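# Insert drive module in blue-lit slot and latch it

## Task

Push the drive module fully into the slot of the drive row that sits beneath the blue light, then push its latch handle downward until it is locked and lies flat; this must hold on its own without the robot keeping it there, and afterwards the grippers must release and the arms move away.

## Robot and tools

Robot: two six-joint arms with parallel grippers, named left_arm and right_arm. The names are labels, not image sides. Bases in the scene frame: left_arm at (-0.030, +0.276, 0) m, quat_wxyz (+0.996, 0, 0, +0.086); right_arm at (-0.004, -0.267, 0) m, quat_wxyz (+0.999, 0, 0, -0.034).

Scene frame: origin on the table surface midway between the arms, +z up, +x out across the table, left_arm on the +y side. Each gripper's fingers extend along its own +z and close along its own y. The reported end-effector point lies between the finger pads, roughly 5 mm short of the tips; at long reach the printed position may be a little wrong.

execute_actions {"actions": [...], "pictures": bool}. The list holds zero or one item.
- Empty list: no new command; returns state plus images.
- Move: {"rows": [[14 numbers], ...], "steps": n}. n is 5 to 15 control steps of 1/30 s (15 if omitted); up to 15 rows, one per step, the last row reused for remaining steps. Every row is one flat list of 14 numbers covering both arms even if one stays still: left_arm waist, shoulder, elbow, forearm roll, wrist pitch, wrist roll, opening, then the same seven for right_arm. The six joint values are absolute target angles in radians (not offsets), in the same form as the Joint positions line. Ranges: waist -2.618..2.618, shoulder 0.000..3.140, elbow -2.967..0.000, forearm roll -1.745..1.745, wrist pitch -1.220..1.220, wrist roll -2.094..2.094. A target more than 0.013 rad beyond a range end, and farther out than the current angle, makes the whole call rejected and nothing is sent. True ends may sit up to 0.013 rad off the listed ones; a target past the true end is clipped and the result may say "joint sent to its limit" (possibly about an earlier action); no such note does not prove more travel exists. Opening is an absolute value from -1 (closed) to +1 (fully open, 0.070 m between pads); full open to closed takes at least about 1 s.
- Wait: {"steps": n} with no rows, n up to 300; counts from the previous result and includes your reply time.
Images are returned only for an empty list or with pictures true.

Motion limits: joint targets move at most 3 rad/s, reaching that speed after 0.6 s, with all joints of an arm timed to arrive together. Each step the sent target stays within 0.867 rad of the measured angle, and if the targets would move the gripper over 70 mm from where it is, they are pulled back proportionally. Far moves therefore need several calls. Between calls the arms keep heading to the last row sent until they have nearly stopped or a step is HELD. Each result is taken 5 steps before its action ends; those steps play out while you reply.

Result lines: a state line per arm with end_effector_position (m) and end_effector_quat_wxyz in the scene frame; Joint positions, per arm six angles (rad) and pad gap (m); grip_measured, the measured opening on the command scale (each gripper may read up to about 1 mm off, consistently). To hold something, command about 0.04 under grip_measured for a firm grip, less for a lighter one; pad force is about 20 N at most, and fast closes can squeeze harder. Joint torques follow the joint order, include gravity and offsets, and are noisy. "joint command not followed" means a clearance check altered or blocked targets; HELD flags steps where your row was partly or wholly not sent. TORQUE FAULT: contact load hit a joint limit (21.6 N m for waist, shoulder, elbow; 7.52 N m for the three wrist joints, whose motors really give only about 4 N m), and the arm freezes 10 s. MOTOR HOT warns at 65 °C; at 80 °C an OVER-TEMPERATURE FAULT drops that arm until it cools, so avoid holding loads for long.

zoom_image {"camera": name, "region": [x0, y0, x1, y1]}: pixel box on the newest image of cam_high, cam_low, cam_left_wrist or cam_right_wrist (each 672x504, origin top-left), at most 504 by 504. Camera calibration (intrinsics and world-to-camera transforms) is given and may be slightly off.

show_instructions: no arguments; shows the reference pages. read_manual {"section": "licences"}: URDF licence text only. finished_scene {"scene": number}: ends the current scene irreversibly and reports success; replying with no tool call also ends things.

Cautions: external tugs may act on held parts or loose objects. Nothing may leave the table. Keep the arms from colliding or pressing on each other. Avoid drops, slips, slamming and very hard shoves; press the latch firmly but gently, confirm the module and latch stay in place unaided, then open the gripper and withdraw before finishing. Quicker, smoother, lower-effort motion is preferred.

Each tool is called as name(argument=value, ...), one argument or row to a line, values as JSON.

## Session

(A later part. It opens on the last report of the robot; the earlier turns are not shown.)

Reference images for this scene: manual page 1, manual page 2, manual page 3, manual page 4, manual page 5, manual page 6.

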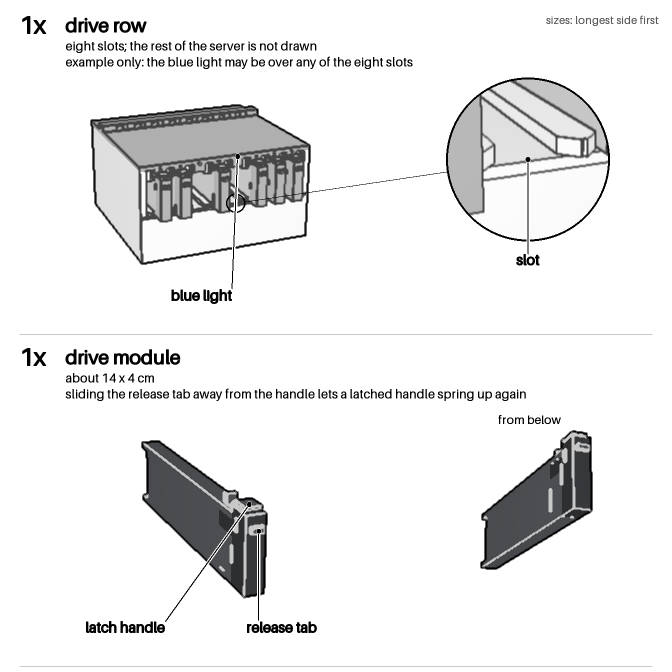

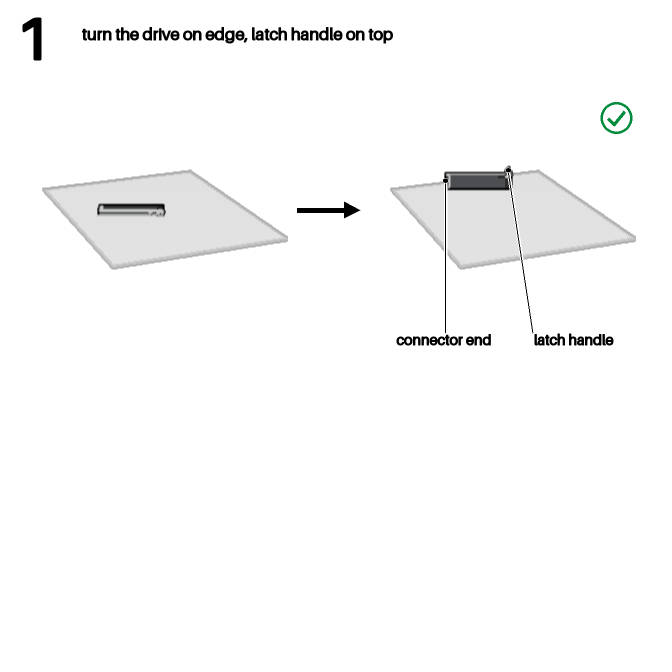

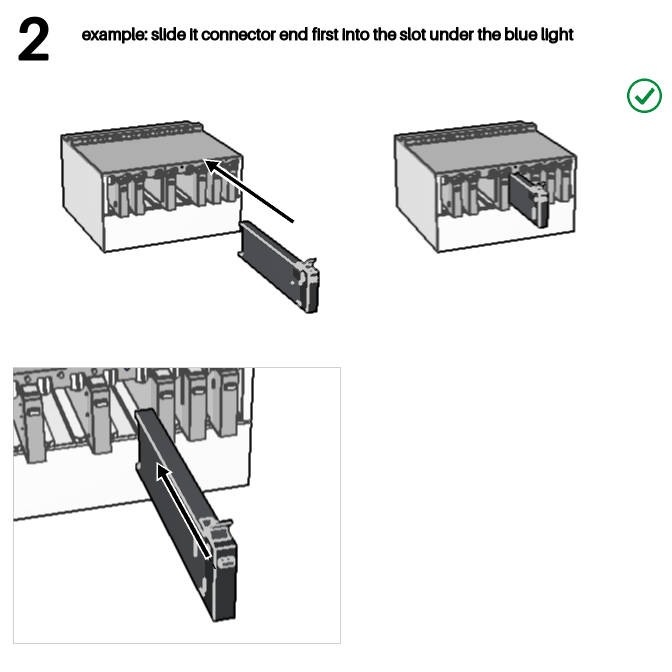

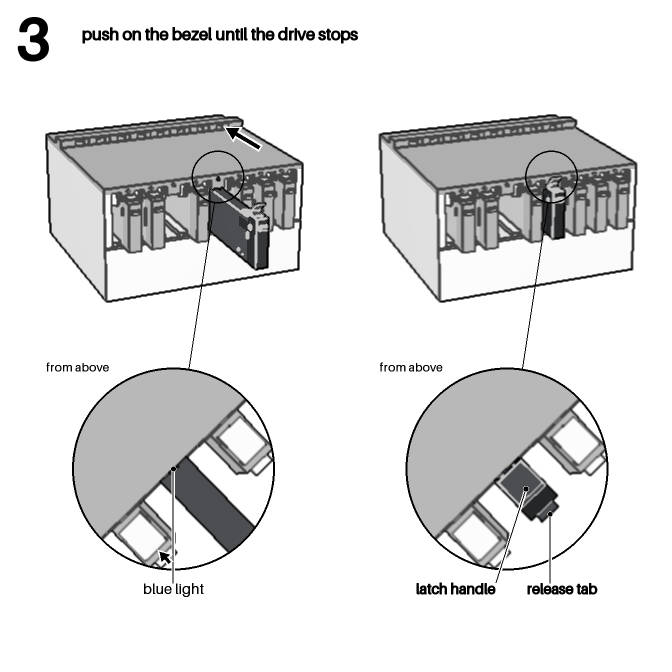

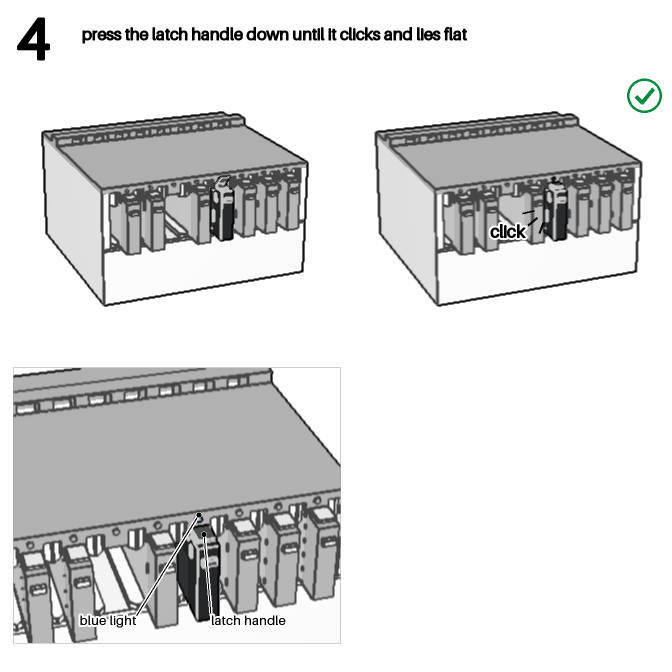

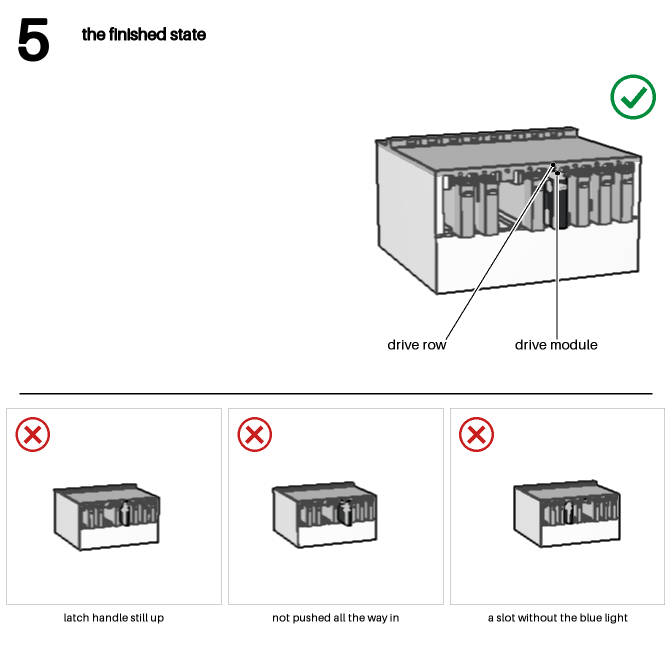

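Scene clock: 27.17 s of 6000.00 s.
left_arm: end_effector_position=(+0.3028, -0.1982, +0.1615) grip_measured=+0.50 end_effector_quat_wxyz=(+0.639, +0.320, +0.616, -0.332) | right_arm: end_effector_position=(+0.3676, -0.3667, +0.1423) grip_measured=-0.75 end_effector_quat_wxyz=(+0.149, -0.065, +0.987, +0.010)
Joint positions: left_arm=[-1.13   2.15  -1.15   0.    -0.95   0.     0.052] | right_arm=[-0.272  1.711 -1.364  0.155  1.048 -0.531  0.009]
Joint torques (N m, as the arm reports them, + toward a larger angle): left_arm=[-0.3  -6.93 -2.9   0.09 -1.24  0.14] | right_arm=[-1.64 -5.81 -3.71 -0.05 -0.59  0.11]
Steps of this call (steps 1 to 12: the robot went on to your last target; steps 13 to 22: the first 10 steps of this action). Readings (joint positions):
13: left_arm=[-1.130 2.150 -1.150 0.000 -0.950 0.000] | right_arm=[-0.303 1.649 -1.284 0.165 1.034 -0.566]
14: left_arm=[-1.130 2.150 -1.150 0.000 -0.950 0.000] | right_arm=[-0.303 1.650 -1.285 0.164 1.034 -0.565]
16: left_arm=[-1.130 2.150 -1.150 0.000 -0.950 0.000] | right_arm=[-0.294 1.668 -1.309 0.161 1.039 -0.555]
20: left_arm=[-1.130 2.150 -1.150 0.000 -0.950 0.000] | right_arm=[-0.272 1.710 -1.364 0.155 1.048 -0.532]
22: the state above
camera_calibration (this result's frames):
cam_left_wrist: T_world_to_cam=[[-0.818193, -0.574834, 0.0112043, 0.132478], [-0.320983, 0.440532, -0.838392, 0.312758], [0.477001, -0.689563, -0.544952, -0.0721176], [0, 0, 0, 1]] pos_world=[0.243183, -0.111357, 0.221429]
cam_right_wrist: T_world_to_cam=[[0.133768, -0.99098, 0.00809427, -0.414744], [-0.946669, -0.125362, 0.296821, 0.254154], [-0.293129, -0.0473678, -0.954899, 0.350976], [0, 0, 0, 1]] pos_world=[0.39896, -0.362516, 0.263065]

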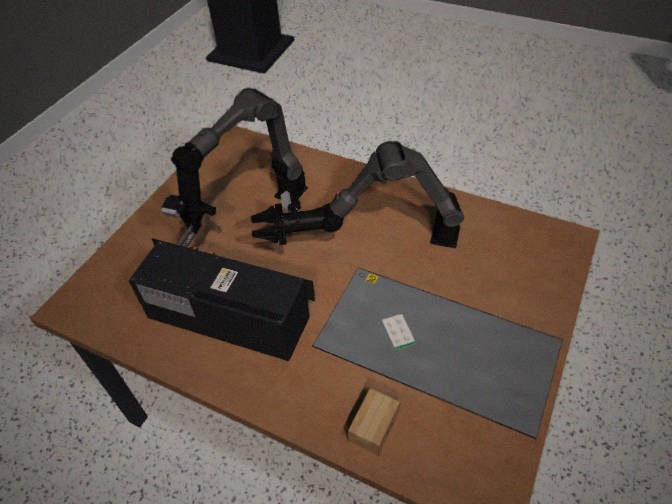

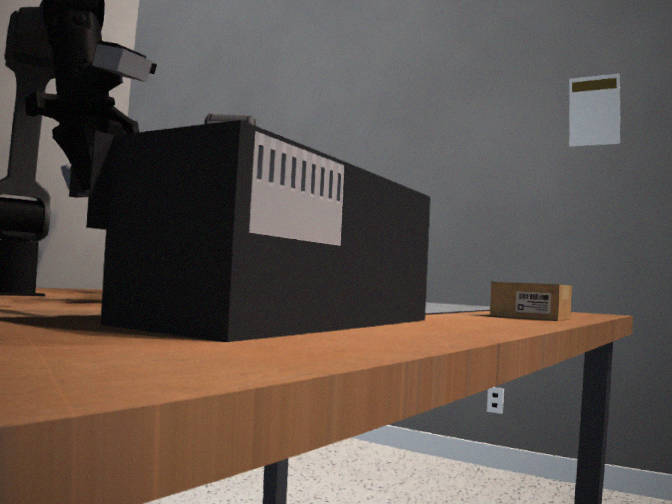

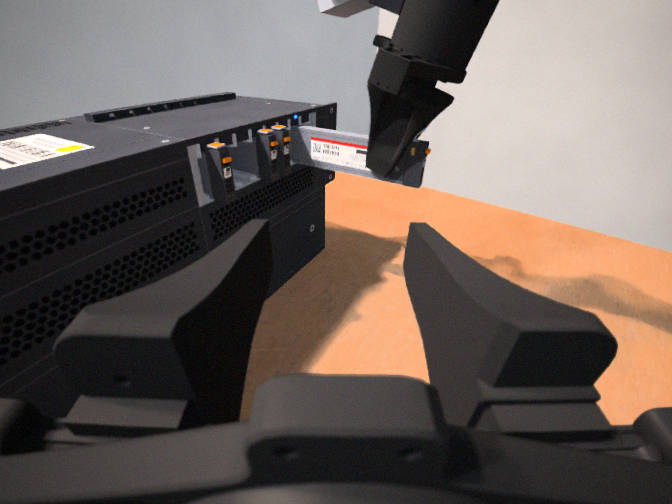

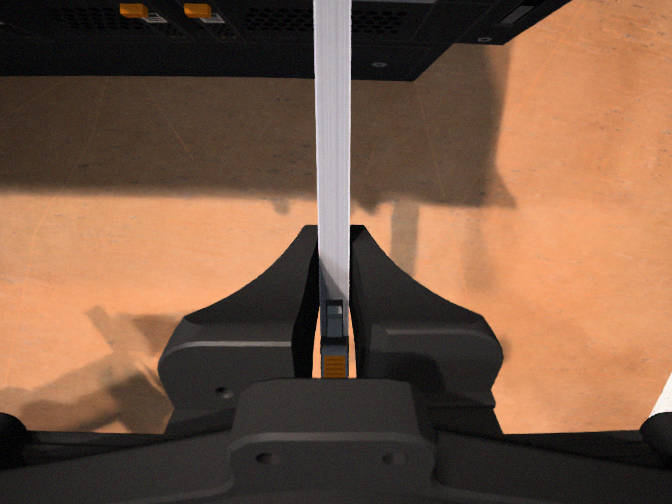

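execute_actions(
  actions=[
    {"rows":[[-1.13,2.15,-1.15,0,-0.95,0,0.5,-0.27,1.7103,-1.3626,0.1545,1.046,-0.527,-0.8]],"steps":12},
  ],
)

execute_actions(
  actions=[
    {"rows":[[-1.13,2.15,-1.15,0,-0.95,0,0.5,-0.2435,1.7734,-1.4477,0.145,1.0639,-0.496,-0.8]],"steps":12},
  ],
)

execute_actions(
  actions=[
    {"rows":[[-1.13,2.15,-1.15,0,-0.95,0,0.5,-0.22,1.8381,-1.539,0.1358,1.0872,-0.468,-0.8]],"steps":15},
  ],
  pictures=true,
)

Scene clock: 27.60 s of 6000.00 s.
left_arm: end_effector_position=(+0.3028, -0.1982, +0.1614) grip_measured=+0.50 end_effector_quat_wxyz=(+0.639, +0.320, +0.616, -0.332) | right_arm: end_effector_position=(+0.3613, -0.3674, +0.1424) grip_measured=-0.75 end_effector_quat_wxyz=(+0.150, -0.064, +0.987, +0.010)
Joint positions: left_arm=[-1.13   2.15  -1.15   0.    -0.95   0.     0.052] | right_arm=[-0.281  1.69  -1.338  0.158  1.042 -0.539  0.009]
Joint torques (N m, as the arm reports them, + toward a larger angle): left_arm=[-0.44 -7.09 -2.8   0.07 -1.23  0.15] | right_arm=[-0.65 -5.96 -4.7   0.21 -0.97  0.  ]
Steps of this call (steps 1 to 5: the last 5 steps of your previous action; step 6: the robot went on to your last target; steps 7 to 13: the first 7 steps of this action). Readings (joint positions):
7: left_arm=[-1.130 2.150 -1.150 0.000 -0.950 0.000] | right_arm=[-0.303 1.652 -1.286 0.162 1.034 -0.564]
8: left_arm=[-1.130 2.150 -1.150 0.000 -0.950 0.000] | right_arm=[-0.305 1.648 -1.282 0.162 1.034 -0.566]
10: left_arm=[-1.130 2.150 -1.150 0.000 -0.950 0.000] | right_arm=[-0.303 1.652 -1.287 0.163 1.034 -0.563]
13: the state above

Scene clock: 28.00 s of 6000.00 s.
left_arm: end_effector_position=(+0.3028, -0.1982, +0.1614) grip_measured=+0.50 end_effector_quat_wxyz=(+0.639, +0.320, +0.616, -0.332) | right_arm: end_effector_position=(+0.3865, -0.3636, +0.1423) grip_measured=-0.75 end_effector_quat_wxyz=(+0.150, -0.065, +0.987, +0.009)
Joint positions: left_arm=[-1.13   2.15  -1.15   0.    -0.95   0.     0.053] | right_arm=[-0.245  1.769 -1.443  0.146  1.062 -0.498  0.009]
Joint torques (N m, as the arm reports them, + toward a larger angle): left_arm=[-0.36 -7.17 -2.82  0.09 -1.2   0.14] | right_arm=[-0.27 -6.42 -3.48  0.05 -0.24 -0.04]
Steps of this call (steps 1 to 5: the last 5 steps of your previous action; steps 6 to 12: the first 7 steps of this action). Readings (joint positions):
6: left_arm=[-1.130 2.150 -1.150 0.000 -0.950 0.000] | right_arm=[-0.269 1.712 -1.365 0.155 1.045 -0.526]
7: left_arm=[-1.130 2.150 -1.150 0.000 -0.950 0.000] | right_arm=[-0.269 1.713 -1.366 0.155 1.046 -0.526]
9: left_arm=[-1.130 2.150 -1.150 0.000 -0.950 0.000] | right_arm=[-0.262 1.729 -1.389 0.151 1.052 -0.518]
12: the state above

Scene clock: 28.50 s of 6000.00 s.
left_arm: end_effector_position=(+0.3028, -0.1982, +0.1614) grip_measured=+0.50 end_effector_quat_wxyz=(+0.639, +0.320, +0.616, -0.332) | right_arm: end_effector_position=(+0.4056, -0.3609, +0.1427) grip_measured=-0.75 end_effector_quat_wxyz=(+0.146, -0.066, +0.987, +0.009)
Joint positions: left_arm=[-1.13   2.15  -1.15   0.    -0.95   0.     0.053] | right_arm=[-0.221  1.836 -1.54   0.133  1.096 -0.467  0.009]
Joint torques (N m, as the arm reports them, + toward a larger angle): left_arm=[-0.52 -7.   -2.78  0.08 -1.18  0.13] | right_arm=[ 2.31 -3.89 -4.14  0.88 -2.63 -0.19]
Steps of this call (steps 1 to 5: the last 5 steps of your previous action; steps 6 to 15: the first 10 steps of this action). Readings (joint positions):
6: left_arm=[-1.130 2.150 -1.150 0.000 -0.950 0.000] | right_arm=[-0.244 1.774 -1.449 0.143 1.067 -0.495]
7: left_arm=[-1.130 2.150 -1.150 0.000 -0.950 0.000] | right_arm=[-0.243 1.775 -1.451 0.143 1.067 -0.495]
9: left_arm=[-1.130 2.150 -1.150 0.000 -0.950 0.000] | right_arm=[-0.237 1.791 -1.474 0.142 1.073 -0.488]
13: left_arm=[-1.130 2.150 -1.150 0.000 -0.950 0.000] | right_arm=[-0.222 1.834 -1.538 0.133 1.096 -0.468]
15: the state above
camera_calibration (this result's frames):
cam_left_wrist: T_world_to_cam=[[-0.818192, -0.574836, 0.0112042, 0.132478], [-0.321049, 0.440625, -0.838318, 0.312727], [0.476958, -0.689503, -0.545066, -0.0720833], [0, 0, 0, 1]] pos_world=[0.243174, -0.111344, 0.22139]
cam_right_wrist: T_world_to_cam=[[0.135262, -0.990777, 0.00804798, -0.414669], [-0.944784, -0.126528, 0.302281, 0.288835], [-0.298475, -0.0484907, -0.953185, 0.36427], [0, 0, 0, 1]] pos_world=[0.437701, -0.356635, 0.263245]

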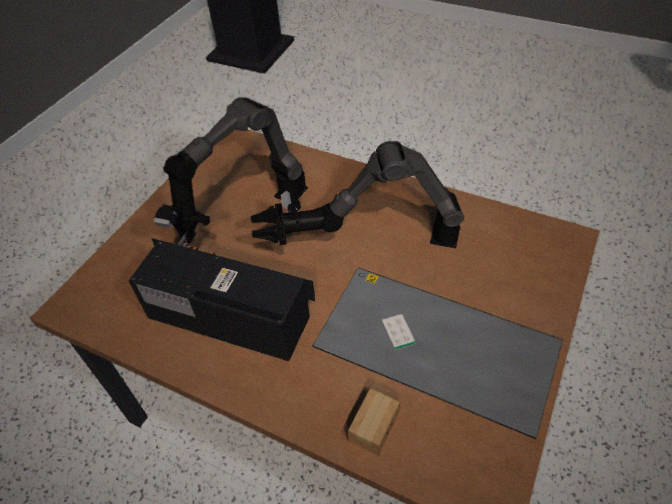

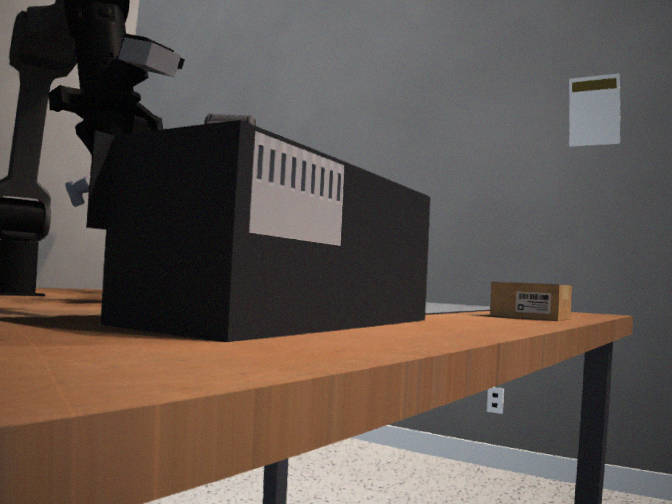

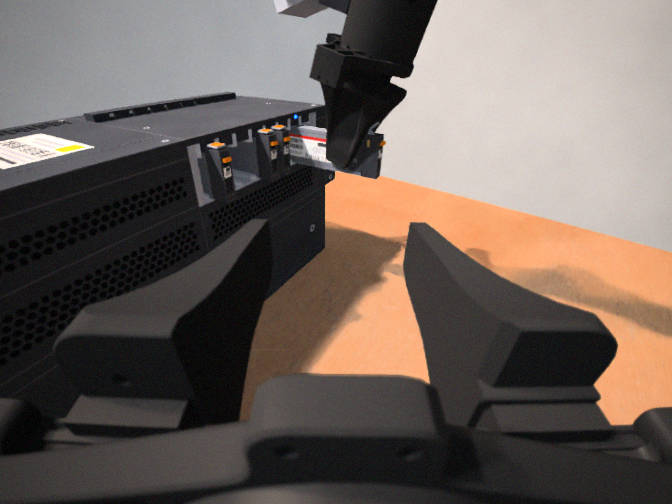

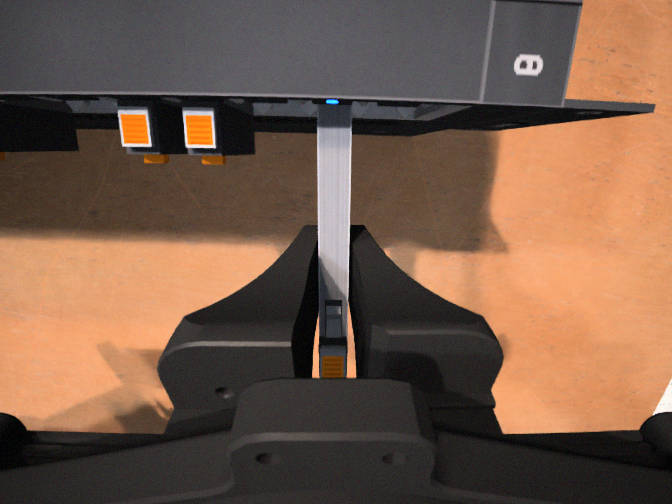

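execute_actions(
  actions=[
    {"rows":[[-1.13,2.15,-1.15,0,-0.95,0,0.5,-0.222,1.836,-1.54,0.134,1.094,-0.468,-0.3]],"steps":12},
  ],
)

execute_actions(
  actions=[
    {"rows":[[-1.13,2.15,-1.15,0,-0.95,0,0.5,-0.2725,1.7103,-1.3626,0.1545,1.046,-0.531,-0.3]],"steps":12},
  ],
)

execute_actions(
  actions=[
    {"rows":[[-1.13,2.15,-1.15,0,-0.95,0,0.5,-0.318,1.619,-1.247,0.17,1.029,-0.584,-0.3]],"steps":12},
  ],
)

execute_actions(
  actions=[
    {"rows":[[-1.13,2.15,-1.15,0,-0.95,0,0.5,-0.318,1.619,-1.247,0.17,1.029,-0.584,-1]],"steps":15},
  ],
)

execute_actions(
  actions=[
    {"rows":[[-1.13,2.15,-1.15,0,-0.95,0,0.5,-0.2725,1.7103,-1.3626,0.1545,1.046,-0.531,-1]],"steps":15},
  ],
)

execute_actions(
  actions=[
    {"rows":[[-1.13,2.15,-1.15,0,-0.95,0,0.5,-0.246,1.7734,-1.4477,0.145,1.0639,-0.5,-1]],"steps":12},
  ],
)

execute_actions(
  actions=[
    {"rows":[[-1.13,2.15,-1.15,0,-0.95,0,0.5,-0.2224,1.8381,-1.539,0.1358,1.0872,-0.472,-1]],"steps":15},
  ],
  pictures=true,
)

Scene clock: 29.47 s of 6000.00 s.
left_arm: end_effector_position=(+0.3028, -0.1982, +0.1614) grip_measured=+0.50 end_effector_quat_wxyz=(+0.639, +0.320, +0.616, -0.332) | right_arm: end_effector_position=(+0.4094, -0.3600, +0.1403) grip_measured=-0.33 end_effector_quat_wxyz=(+0.151, -0.066, +0.986, +0.011)
Joint positions: left_arm=[-1.13   2.15  -1.15   0.    -0.95   0.     0.052] | right_arm=[-0.219  1.844 -1.539  0.14   1.08  -0.469  0.024]
Joint torques (N m, as the arm reports them, + toward a larger angle): left_arm=[-0.36 -7.06 -2.77  0.09 -1.16  0.14] | right_arm=[-1.06 -7.14 -4.12 -0.06 -0.05 -0.1 ]
Steps of this call (steps 1 to 5: the last 5 steps of your previous action; steps 6 to 15: the robot went on to your last target; steps 16 to 22: nothing new was sent; steps 23 to 29: the first 7 steps of this action). Readings (joint positions):
23: left_arm=[-1.130 2.150 -1.150 0.000 -0.950 0.000] | right_arm=[-0.221 1.836 -1.539 0.135 1.092 -0.468]
24: left_arm=[-1.130 2.150 -1.150 0.000 -0.950 0.000] | right_arm=[-0.219 1.840 -1.539 0.140 1.079 -0.468]
26: left_arm=[-1.130 2.150 -1.150 0.000 -0.950 0.000] | right_arm=[-0.219 1.844 -1.539 0.142 1.073 -0.469]
29: the state above

Scene clock: 29.87 s of 6000.00 s.
left_arm: end_effector_position=(+0.3028, -0.1982, +0.1614) grip_measured=+0.50 end_effector_quat_wxyz=(+0.639, +0.320, +0.616, -0.332) | right_arm: end_effector_position=(+0.3833, -0.3654, +0.1426) grip_measured=-0.30 end_effector_quat_wxyz=(+0.148, -0.066, +0.987, +0.009)
Joint positions: left_arm=[-1.13   2.15  -1.15   0.    -0.95   0.     0.053] | right_arm=[-0.252  1.762 -1.434  0.145  1.065 -0.506  0.025]
Joint torques (N m, as the arm reports them, + toward a larger angle): left_arm=[-0.44 -7.08 -2.93  0.07 -1.18  0.14] | right_arm=[-0.3  -6.13 -3.84  0.28 -0.24 -0.09]
Steps of this call (steps 1 to 5: the last 5 steps of your previous action; steps 6 to 12: the first 7 steps of this action). Readings (joint positions):
6: left_arm=[-1.130 2.150 -1.150 0.000 -0.950 0.000] | right_arm=[-0.221 1.840 -1.539 0.136 1.090 -0.469]
7: left_arm=[-1.130 2.150 -1.150 0.000 -0.950 0.000] | right_arm=[-0.222 1.837 -1.538 0.136 1.090 -0.469]
9: left_arm=[-1.130 2.150 -1.150 0.000 -0.950 0.000] | right_arm=[-0.229 1.819 -1.514 0.136 1.085 -0.478]
12: the state above

Scene clock: 30.27 s of 6000.00 s.
left_arm: end_effector_position=(+0.3028, -0.1982, +0.1614) grip_measured=+0.50 end_effector_quat_wxyz=(+0.639, +0.320, +0.616, -0.332) | right_arm: end_effector_position=(+0.3431, -0.3703, +0.1419) grip_measured=-0.30 end_effector_quat_wxyz=(+0.149, -0.064, +0.987, +0.009)
Joint positions: left_arm=[-1.13   2.15  -1.15   0.    -0.95   0.     0.053] | right_arm=[-0.31   1.636 -1.268  0.167  1.033 -0.575  0.025]
Joint torques (N m, as the arm reports them, + toward a larger angle): left_arm=[-0.35 -6.99 -2.81  0.07 -1.11  0.14] | right_arm=[ 0.48 -4.57 -4.19  0.34 -0.38  0.01]
Steps of this call (steps 1 to 5: the last 5 steps of your previous action; steps 6 to 12: the first 7 steps of this action). Readings (joint positions):
6: left_arm=[-1.130 2.150 -1.150 0.000 -0.950 0.000] | right_arm=[-0.273 1.708 -1.361 0.154 1.046 -0.532]
7: left_arm=[-1.130 2.150 -1.150 0.000 -0.950 0.000] | right_arm=[-0.274 1.707 -1.359 0.155 1.045 -0.533]
9: left_arm=[-1.130 2.150 -1.150 0.000 -0.950 0.000] | right_arm=[-0.283 1.690 -1.336 0.159 1.041 -0.544]
12: the state above

Scene clock: 30.77 s of 6000.00 s.
left_arm: end_effector_position=(+0.3028, -0.1982, +0.1614) grip_measured=+0.50 end_effector_quat_wxyz=(+0.639, +0.320, +0.616, -0.332) | right_arm: end_effector_position=(+0.3376, -0.3708, +0.1420) grip_measured=-0.93 end_effector_quat_wxyz=(+0.149, -0.064, +0.987, +0.009)
Joint positions: left_arm=[-1.13   2.15  -1.15   0.    -0.95   0.     0.052] | right_arm=[-0.318  1.619 -1.247  0.17   1.029 -0.584  0.003]
Joint torques (N m, as the arm reports them, + toward a larger angle): left_arm=[-0.37 -6.85 -2.9   0.08 -1.12  0.13] | right_arm=[ 0.42 -4.56 -4.58  0.34 -0.27  0.05]
Steps of this call (steps 1 to 5: the last 5 steps of your previous action; steps 6 to 15: the first 10 steps of this action). Readings (joint positions):
6: left_arm=[-1.130 2.150 -1.150 0.000 -0.950 0.000] | right_arm=[-0.319 1.617 -1.245 0.170 1.029 -0.585]
7: left_arm=[-1.130 2.150 -1.150 0.000 -0.950 0.000] | right_arm=[-0.319 1.617 -1.245 0.170 1.029 -0.585]
9: left_arm=[-1.130 2.150 -1.150 0.000 -0.950 0.000] | right_arm=[-0.319 1.618 -1.245 0.170 1.029 -0.585]
13: left_arm=[-1.130 2.150 -1.150 0.000 -0.950 0.000] | right_arm=[-0.318 1.618 -1.246 0.170 1.029 -0.584]
15: the state above

Scene clock: 31.27 s of 6000.00 s.
left_arm: end_effector_position=(+0.3028, -0.1982, +0.1614) grip_measured=+0.50 end_effector_quat_wxyz=(+0.639, +0.320, +0.616, -0.332) | right_arm: end_effector_position=(+0.3684, -0.3666, +0.1416) grip_measured=-1.00 end_effector_quat_wxyz=(+0.149, -0.065, +0.987, +0.010)
Joint positions: left_arm=[-1.13   2.15  -1.15   0.    -0.95   0.     0.052] | right_arm=[-0.271  1.714 -1.365  0.155  1.045 -0.53   0.   ]
Joint torques (N m, as the arm reports them, + toward a larger angle): left_arm=[-0.29 -7.06 -2.87  0.07 -1.13  0.13] | right_arm=[-0.64 -6.28 -3.41 -0.04 -0.05 -0.11]
Steps of this call (steps 1 to 5: the last 5 steps of your previous action; steps 6 to 15: the first 10 steps of this action). Readings (joint positions):
6: left_arm=[-1.130 2.150 -1.150 0.000 -0.950 0.000] | right_arm=[-0.318 1.619 -1.247 0.170 1.029 -0.584]
7: left_arm=[-1.130 2.150 -1.150 0.000 -0.950 0.000] | right_arm=[-0.317 1.621 -1.250 0.170 1.029 -0.583]
9: left_arm=[-1.130 2.150 -1.150 0.000 -0.950 0.000] | right_arm=[-0.307 1.640 -1.275 0.168 1.032 -0.571]
13: left_arm=[-1.130 2.150 -1.150 0.000 -0.950 0.000] | right_arm=[-0.275 1.705 -1.356 0.157 1.044 -0.534]
15: the state above

Scene clock: 31.67 s of 6000.00 s.
left_arm: end_effector_position=(+0.3028, -0.1982, +0.1614) grip_measured=+0.50 end_effector_quat_wxyz=(+0.639, +0.320, +0.616, -0.332) | right_arm: end_effector_position=(+0.3862, -0.3645, +0.1423) grip_measured=-1.00 end_effector_quat_wxyz=(+0.150, -0.066, +0.987, +0.009)
Joint positions: left_arm=[-1.13   2.15  -1.15   0.    -0.95   0.     0.052] | right_arm=[-0.248  1.769 -1.442  0.146  1.062 -0.502  0.   ]
Joint torques (N m, as the arm reports them, + toward a larger angle): left_arm=[-0.28 -7.   -2.86  0.09 -1.1   0.13] | right_arm=[-0.73 -6.67 -3.41 -0.07  0.01 -0.08]
Steps of this call (steps 1 to 5: the last 5 steps of your previous action; steps 6 to 12: the first 7 steps of this action). Readings (joint positions):
6: left_arm=[-1.130 2.150 -1.150 0.000 -0.950 0.000] | right_arm=[-0.272 1.712 -1.364 0.155 1.046 -0.530]
7: left_arm=[-1.130 2.150 -1.150 0.000 -0.950 0.000] | right_arm=[-0.272 1.713 -1.366 0.154 1.047 -0.530]
9: left_arm=[-1.130 2.150 -1.150 0.000 -0.950 0.000] | right_arm=[-0.265 1.729 -1.388 0.151 1.053 -0.522]
12: the state above

Scene clock: 32.17 s of 6000.00 s.
left_arm: end_effector_position=(+0.3028, -0.1982, +0.1614) grip_measured=+0.50 end_effector_quat_wxyz=(+0.639, +0.320, +0.616, -0.332) | right_arm: end_effector_position=(+0.4076, -0.3615, +0.1419) grip_measured=-1.00 end_effector_quat_wxyz=(+0.149, -0.067, +0.986, +0.009)
Joint positions: left_arm=[-1.13   2.15  -1.15   0.    -0.95   0.     0.052] | right_arm=[-0.222  1.84  -1.541  0.136  1.087 -0.472  0.   ]
Joint torques (N m, as the arm reports them, + toward a larger angle): left_arm=[-0.52 -7.05 -2.94  0.08 -1.07  0.13] | right_arm=[-0.38 -6.76 -3.48 -0.04 -0.06 -0.05]
Steps of this call (steps 1 to 5: the last 5 steps of your previous action; steps 6 to 15: the first 10 steps of this action). Readings (joint positions):
6: left_arm=[-1.130 2.150 -1.150 0.000 -0.950 0.000] | right_arm=[-0.245 1.775 -1.449 0.145 1.064 -0.500]
7: left_arm=[-1.130 2.150 -1.150 0.000 -0.950 0.000] | right_arm=[-0.245 1.776 -1.451 0.145 1.065 -0.499]
9: left_arm=[-1.130 2.150 -1.150 0.000 -0.950 0.000] | right_arm=[-0.240 1.792 -1.474 0.142 1.072 -0.492]
13: left_arm=[-1.130 2.150 -1.150 0.000 -0.950 0.000] | right_arm=[-0.222 1.838 -1.539 0.136 1.087 -0.472]
15: the state above
camera_calibration (this result's frames):
cam_left_wrist: T_world_to_cam=[[-0.818192, -0.574836, 0.0112043, 0.132478], [-0.321049, 0.440625, -0.838318, 0.312727], [0.476958, -0.689502, -0.545067, -0.0720831], [0, 0, 0, 1]] pos_world=[0.243174, -0.111344, 0.22139]
cam_right_wrist: T_world_to_cam=[[0.136953, -0.990531, 0.00955323, -0.416386], [-0.946376, -0.127987, 0.296634, 0.291812], [-0.292603, -0.049666, -0.954943, 0.361519], [0, 0, 0, 1]] pos_world=[0.438971, -0.35714, 0.262646]

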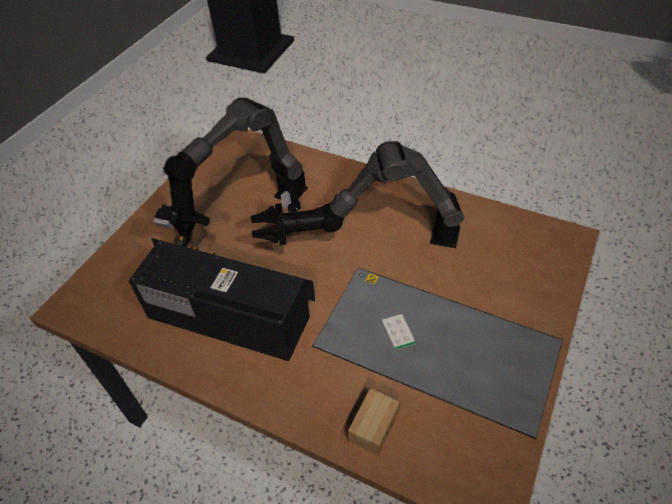

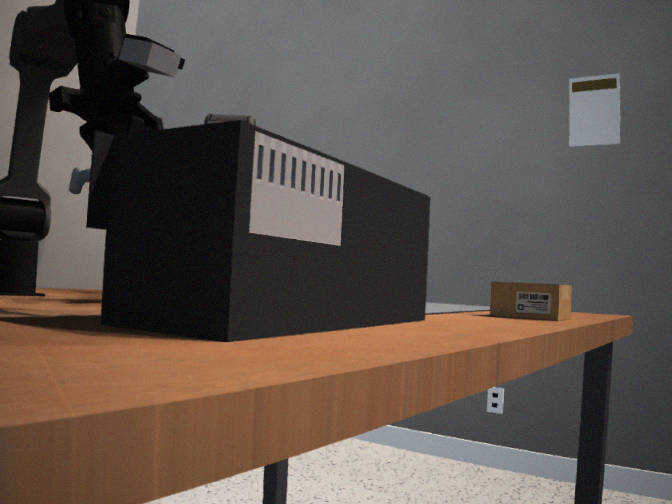

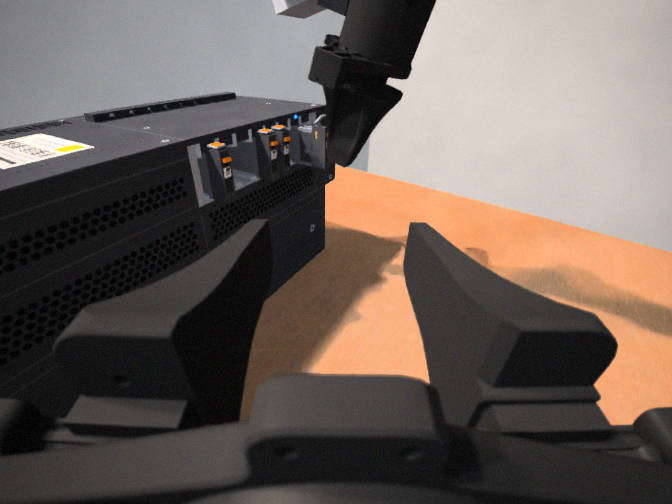

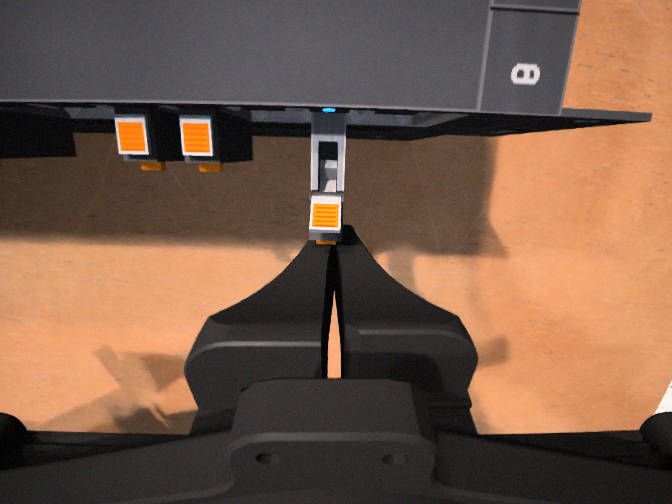

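execute_actions(
  actions=[
    {"rows":[[-1.13,2.15,-1.15,0,-0.95,0,0.5,-0.1972,1.9214,-1.662,0.1253,1.1238,-0.441,-1],[-1.13,2.15,-1.15,0,-0.95,0,0.5,-0.1972,1.9214,-1.662,0.1253,1.1238,-0.441,-1],[-1.13,2.15,-1.15,0,-0.95,0,0.5,-0.1972,1.9214,-1.662,0.1253,1.1238,-0.441,-1],[-1.13,2.15,-1.15,0,-0.95,0,0.5,-0.1972,1.9214,-1.662,0.1253,1.1238,-0.441,-1],[-1.13,2.15,-1.15,0,-0.95,0,0.5,-0.1972,1.9214,-1.662,0.1253,1.1238,-0.441,-1],[-1.13,2.15,-1.15,0,-0.95,0,0.5,-0.1972,1.9214,-1.662,0.1253,1.1238,-0.441,-1],[-1.13,2.15,-1.15,0,-0.95,0,0.5,-0.1972,1.9214,-1.662,0.1253,1.1238,-0.441,-1],[-1.13,2.15,-1.15,0,-0.95,0,0.5,-0.1972,1.9214,-1.662,0.1253,1.1238,-0.441,-1],[-1.13,2.15,-1.15,0,-0.95,0,0.5,-0.1972,1.9214,-1.662,0.1253,1.1238,-0.441,-1],[-1.13,2.15,-1.15,0,-0.95,0,0.5,-0.1972,1.9214,-1.662,0.1253,1.1238,-0.441,-1],[-1.13,2.15,-1.15,0,-0.95,0,0.5,-0.1972,1.9214,-1.662,0.1253,1.1238,-0.441,-1],[-1.13,2.15,-1.15,0,-0.95,0,0.5,-0.2224,1.8381,-1.539,0.1358,1.0872,-0.472,-1]],"steps":15},
  ],
)

execute_actions(
  actions=[
    {"steps":12},
  ],
  pictures=true,
)

Scene clock: 32.77 s of 6000.00 s.
left_arm: end_effector_position=(+0.3028, -0.1982, +0.1614) grip_measured=+0.50 end_effector_quat_wxyz=(+0.639, +0.320, +0.616, -0.332) | right_arm: end_effector_position=(+0.4287, -0.3591, +0.1409) grip_measured=-1.00 end_effector_quat_wxyz=(+0.144, -0.068, +0.987, +0.009)
Joint positions: left_arm=[-1.13   2.15  -1.15   0.    -0.95   0.     0.052] | right_arm=[-0.198  1.921 -1.661  0.122  1.134 -0.441  0.   ]
Joint torques (N m, as the arm reports them, + toward a larger angle): left_arm=[-0.44 -7.   -2.8   0.08 -1.08  0.13] | right_arm=[ 1.99 -6.32 -5.39  0.73 -2.35  0.04]
Steps of this call (steps 1 to 5: the last 5 steps of your previous action; steps 6 to 8: the robot went on to your last target; steps 9 to 18: the first 10 steps of this action). Readings (joint positions):
9: left_arm=[-1.130 2.150 -1.150 0.000 -0.950 0.000] | right_arm=[-0.222 1.839 -1.540 0.136 1.087 -0.472]
10: left_arm=[-1.130 2.150 -1.150 0.000 -0.950 0.000] | right_arm=[-0.222 1.840 -1.541 0.136 1.088 -0.471]
12: left_arm=[-1.130 2.150 -1.150 0.000 -0.950 0.000] | right_arm=[-0.218 1.855 -1.564 0.133 1.096 -0.466]
16: left_arm=[-1.130 2.150 -1.150 0.000 -0.950 0.000] | right_arm=[-0.201 1.912 -1.649 0.124 1.129 -0.444]
18: the state above

Scene clock: 33.17 s of 6000.00 s.
left_arm: end_effector_position=(+0.3028, -0.1982, +0.1614) grip_measured=+0.50 end_effector_quat_wxyz=(+0.639, +0.320, +0.616, -0.332) | right_arm: end_effector_position=(+0.4076, -0.3617, +0.1426) grip_measured=-1.00 end_effector_quat_wxyz=(+0.151, -0.067, +0.986, +0.008)
Joint positions: left_arm=[-1.13   2.15  -1.15   0.    -0.95   0.     0.052] | right_arm=[-0.222  1.837 -1.538  0.136  1.084 -0.472  0.   ]
Joint torques (N m, as the arm reports them, + toward a larger angle): left_arm=[-0.44 -7.01 -2.83  0.07 -1.07  0.14] | right_arm=[-0.48 -6.05 -3.83  0.28 -0.08 -0.1 ]
Kept back: nothing.
Steps of this call (steps 1 to 5: the last 5 steps of your previous action; steps 6 to 12: the robot went on to your last target). Readings (joint positions):
1: left_arm=[-1.130 2.150 -1.150 0.000 -0.950 0.000] | right_arm=[-0.198 1.921 -1.661 0.122 1.133 -0.441]
2: left_arm=[-1.130 2.150 -1.150 0.000 -0.950 0.000] | right_arm=[-0.198 1.921 -1.661 0.122 1.133 -0.441]
4: left_arm=[-1.130 2.150 -1.150 0.000 -0.950 0.000] | right_arm=[-0.199 1.915 -1.650 0.124 1.123 -0.443]
8: left_arm=[-1.130 2.150 -1.150 0.000 -0.950 0.000] | right_arm=[-0.216 1.858 -1.568 0.135 1.089 -0.465]
12: the state above
camera_calibration (this result's frames):
cam_left_wrist: T_world_to_cam=[[-0.818192, -0.574836, 0.0112044, 0.132478], [-0.321049, 0.440625, -0.838318, 0.312727], [0.476958, -0.689502, -0.545067, -0.0720831], [0, 0, 0, 1]] pos_world=[0.243174, -0.111344, 0.22139]
cam_right_wrist: T_world_to_cam=[[0.136443, -0.990586, 0.0110825, -0.416612], [-0.947604, -0.127245, 0.293009, 0.292854], [-0.288841, -0.050481, -0.956045, 0.360564], [0, 0, 0, 1]] pos_world=[0.438499, -0.357224, 0.263524]

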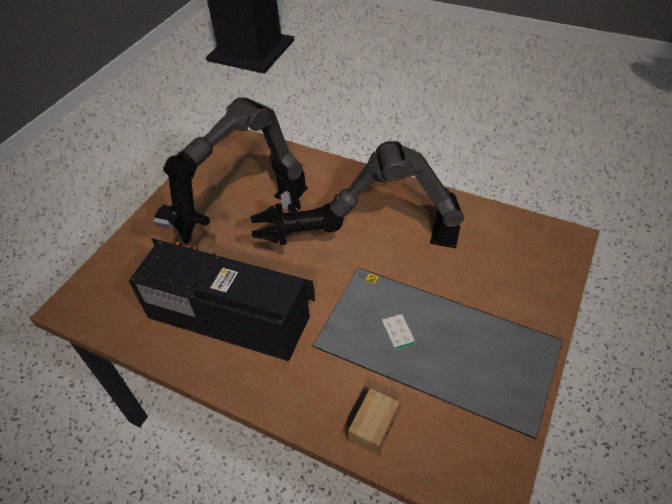

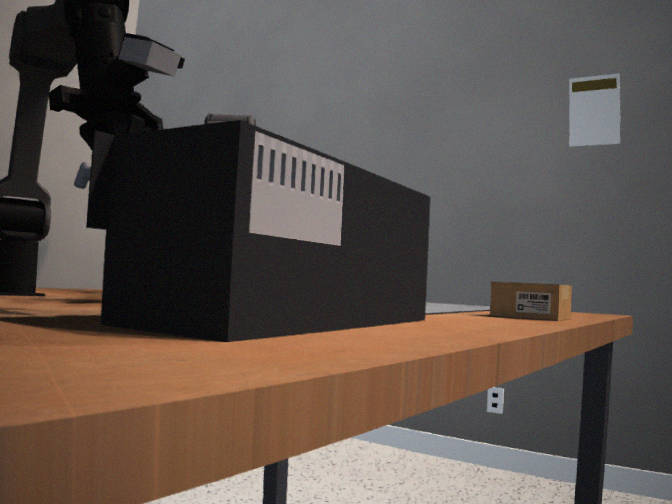

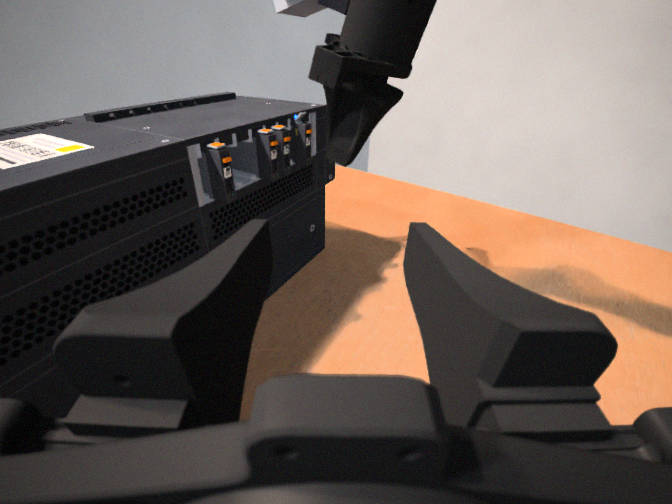

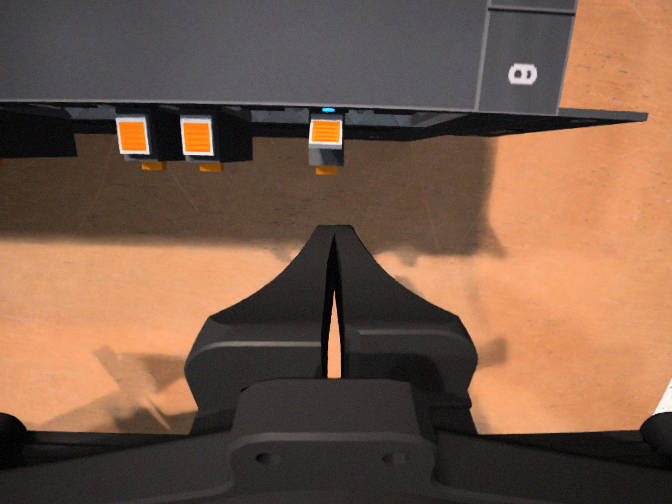

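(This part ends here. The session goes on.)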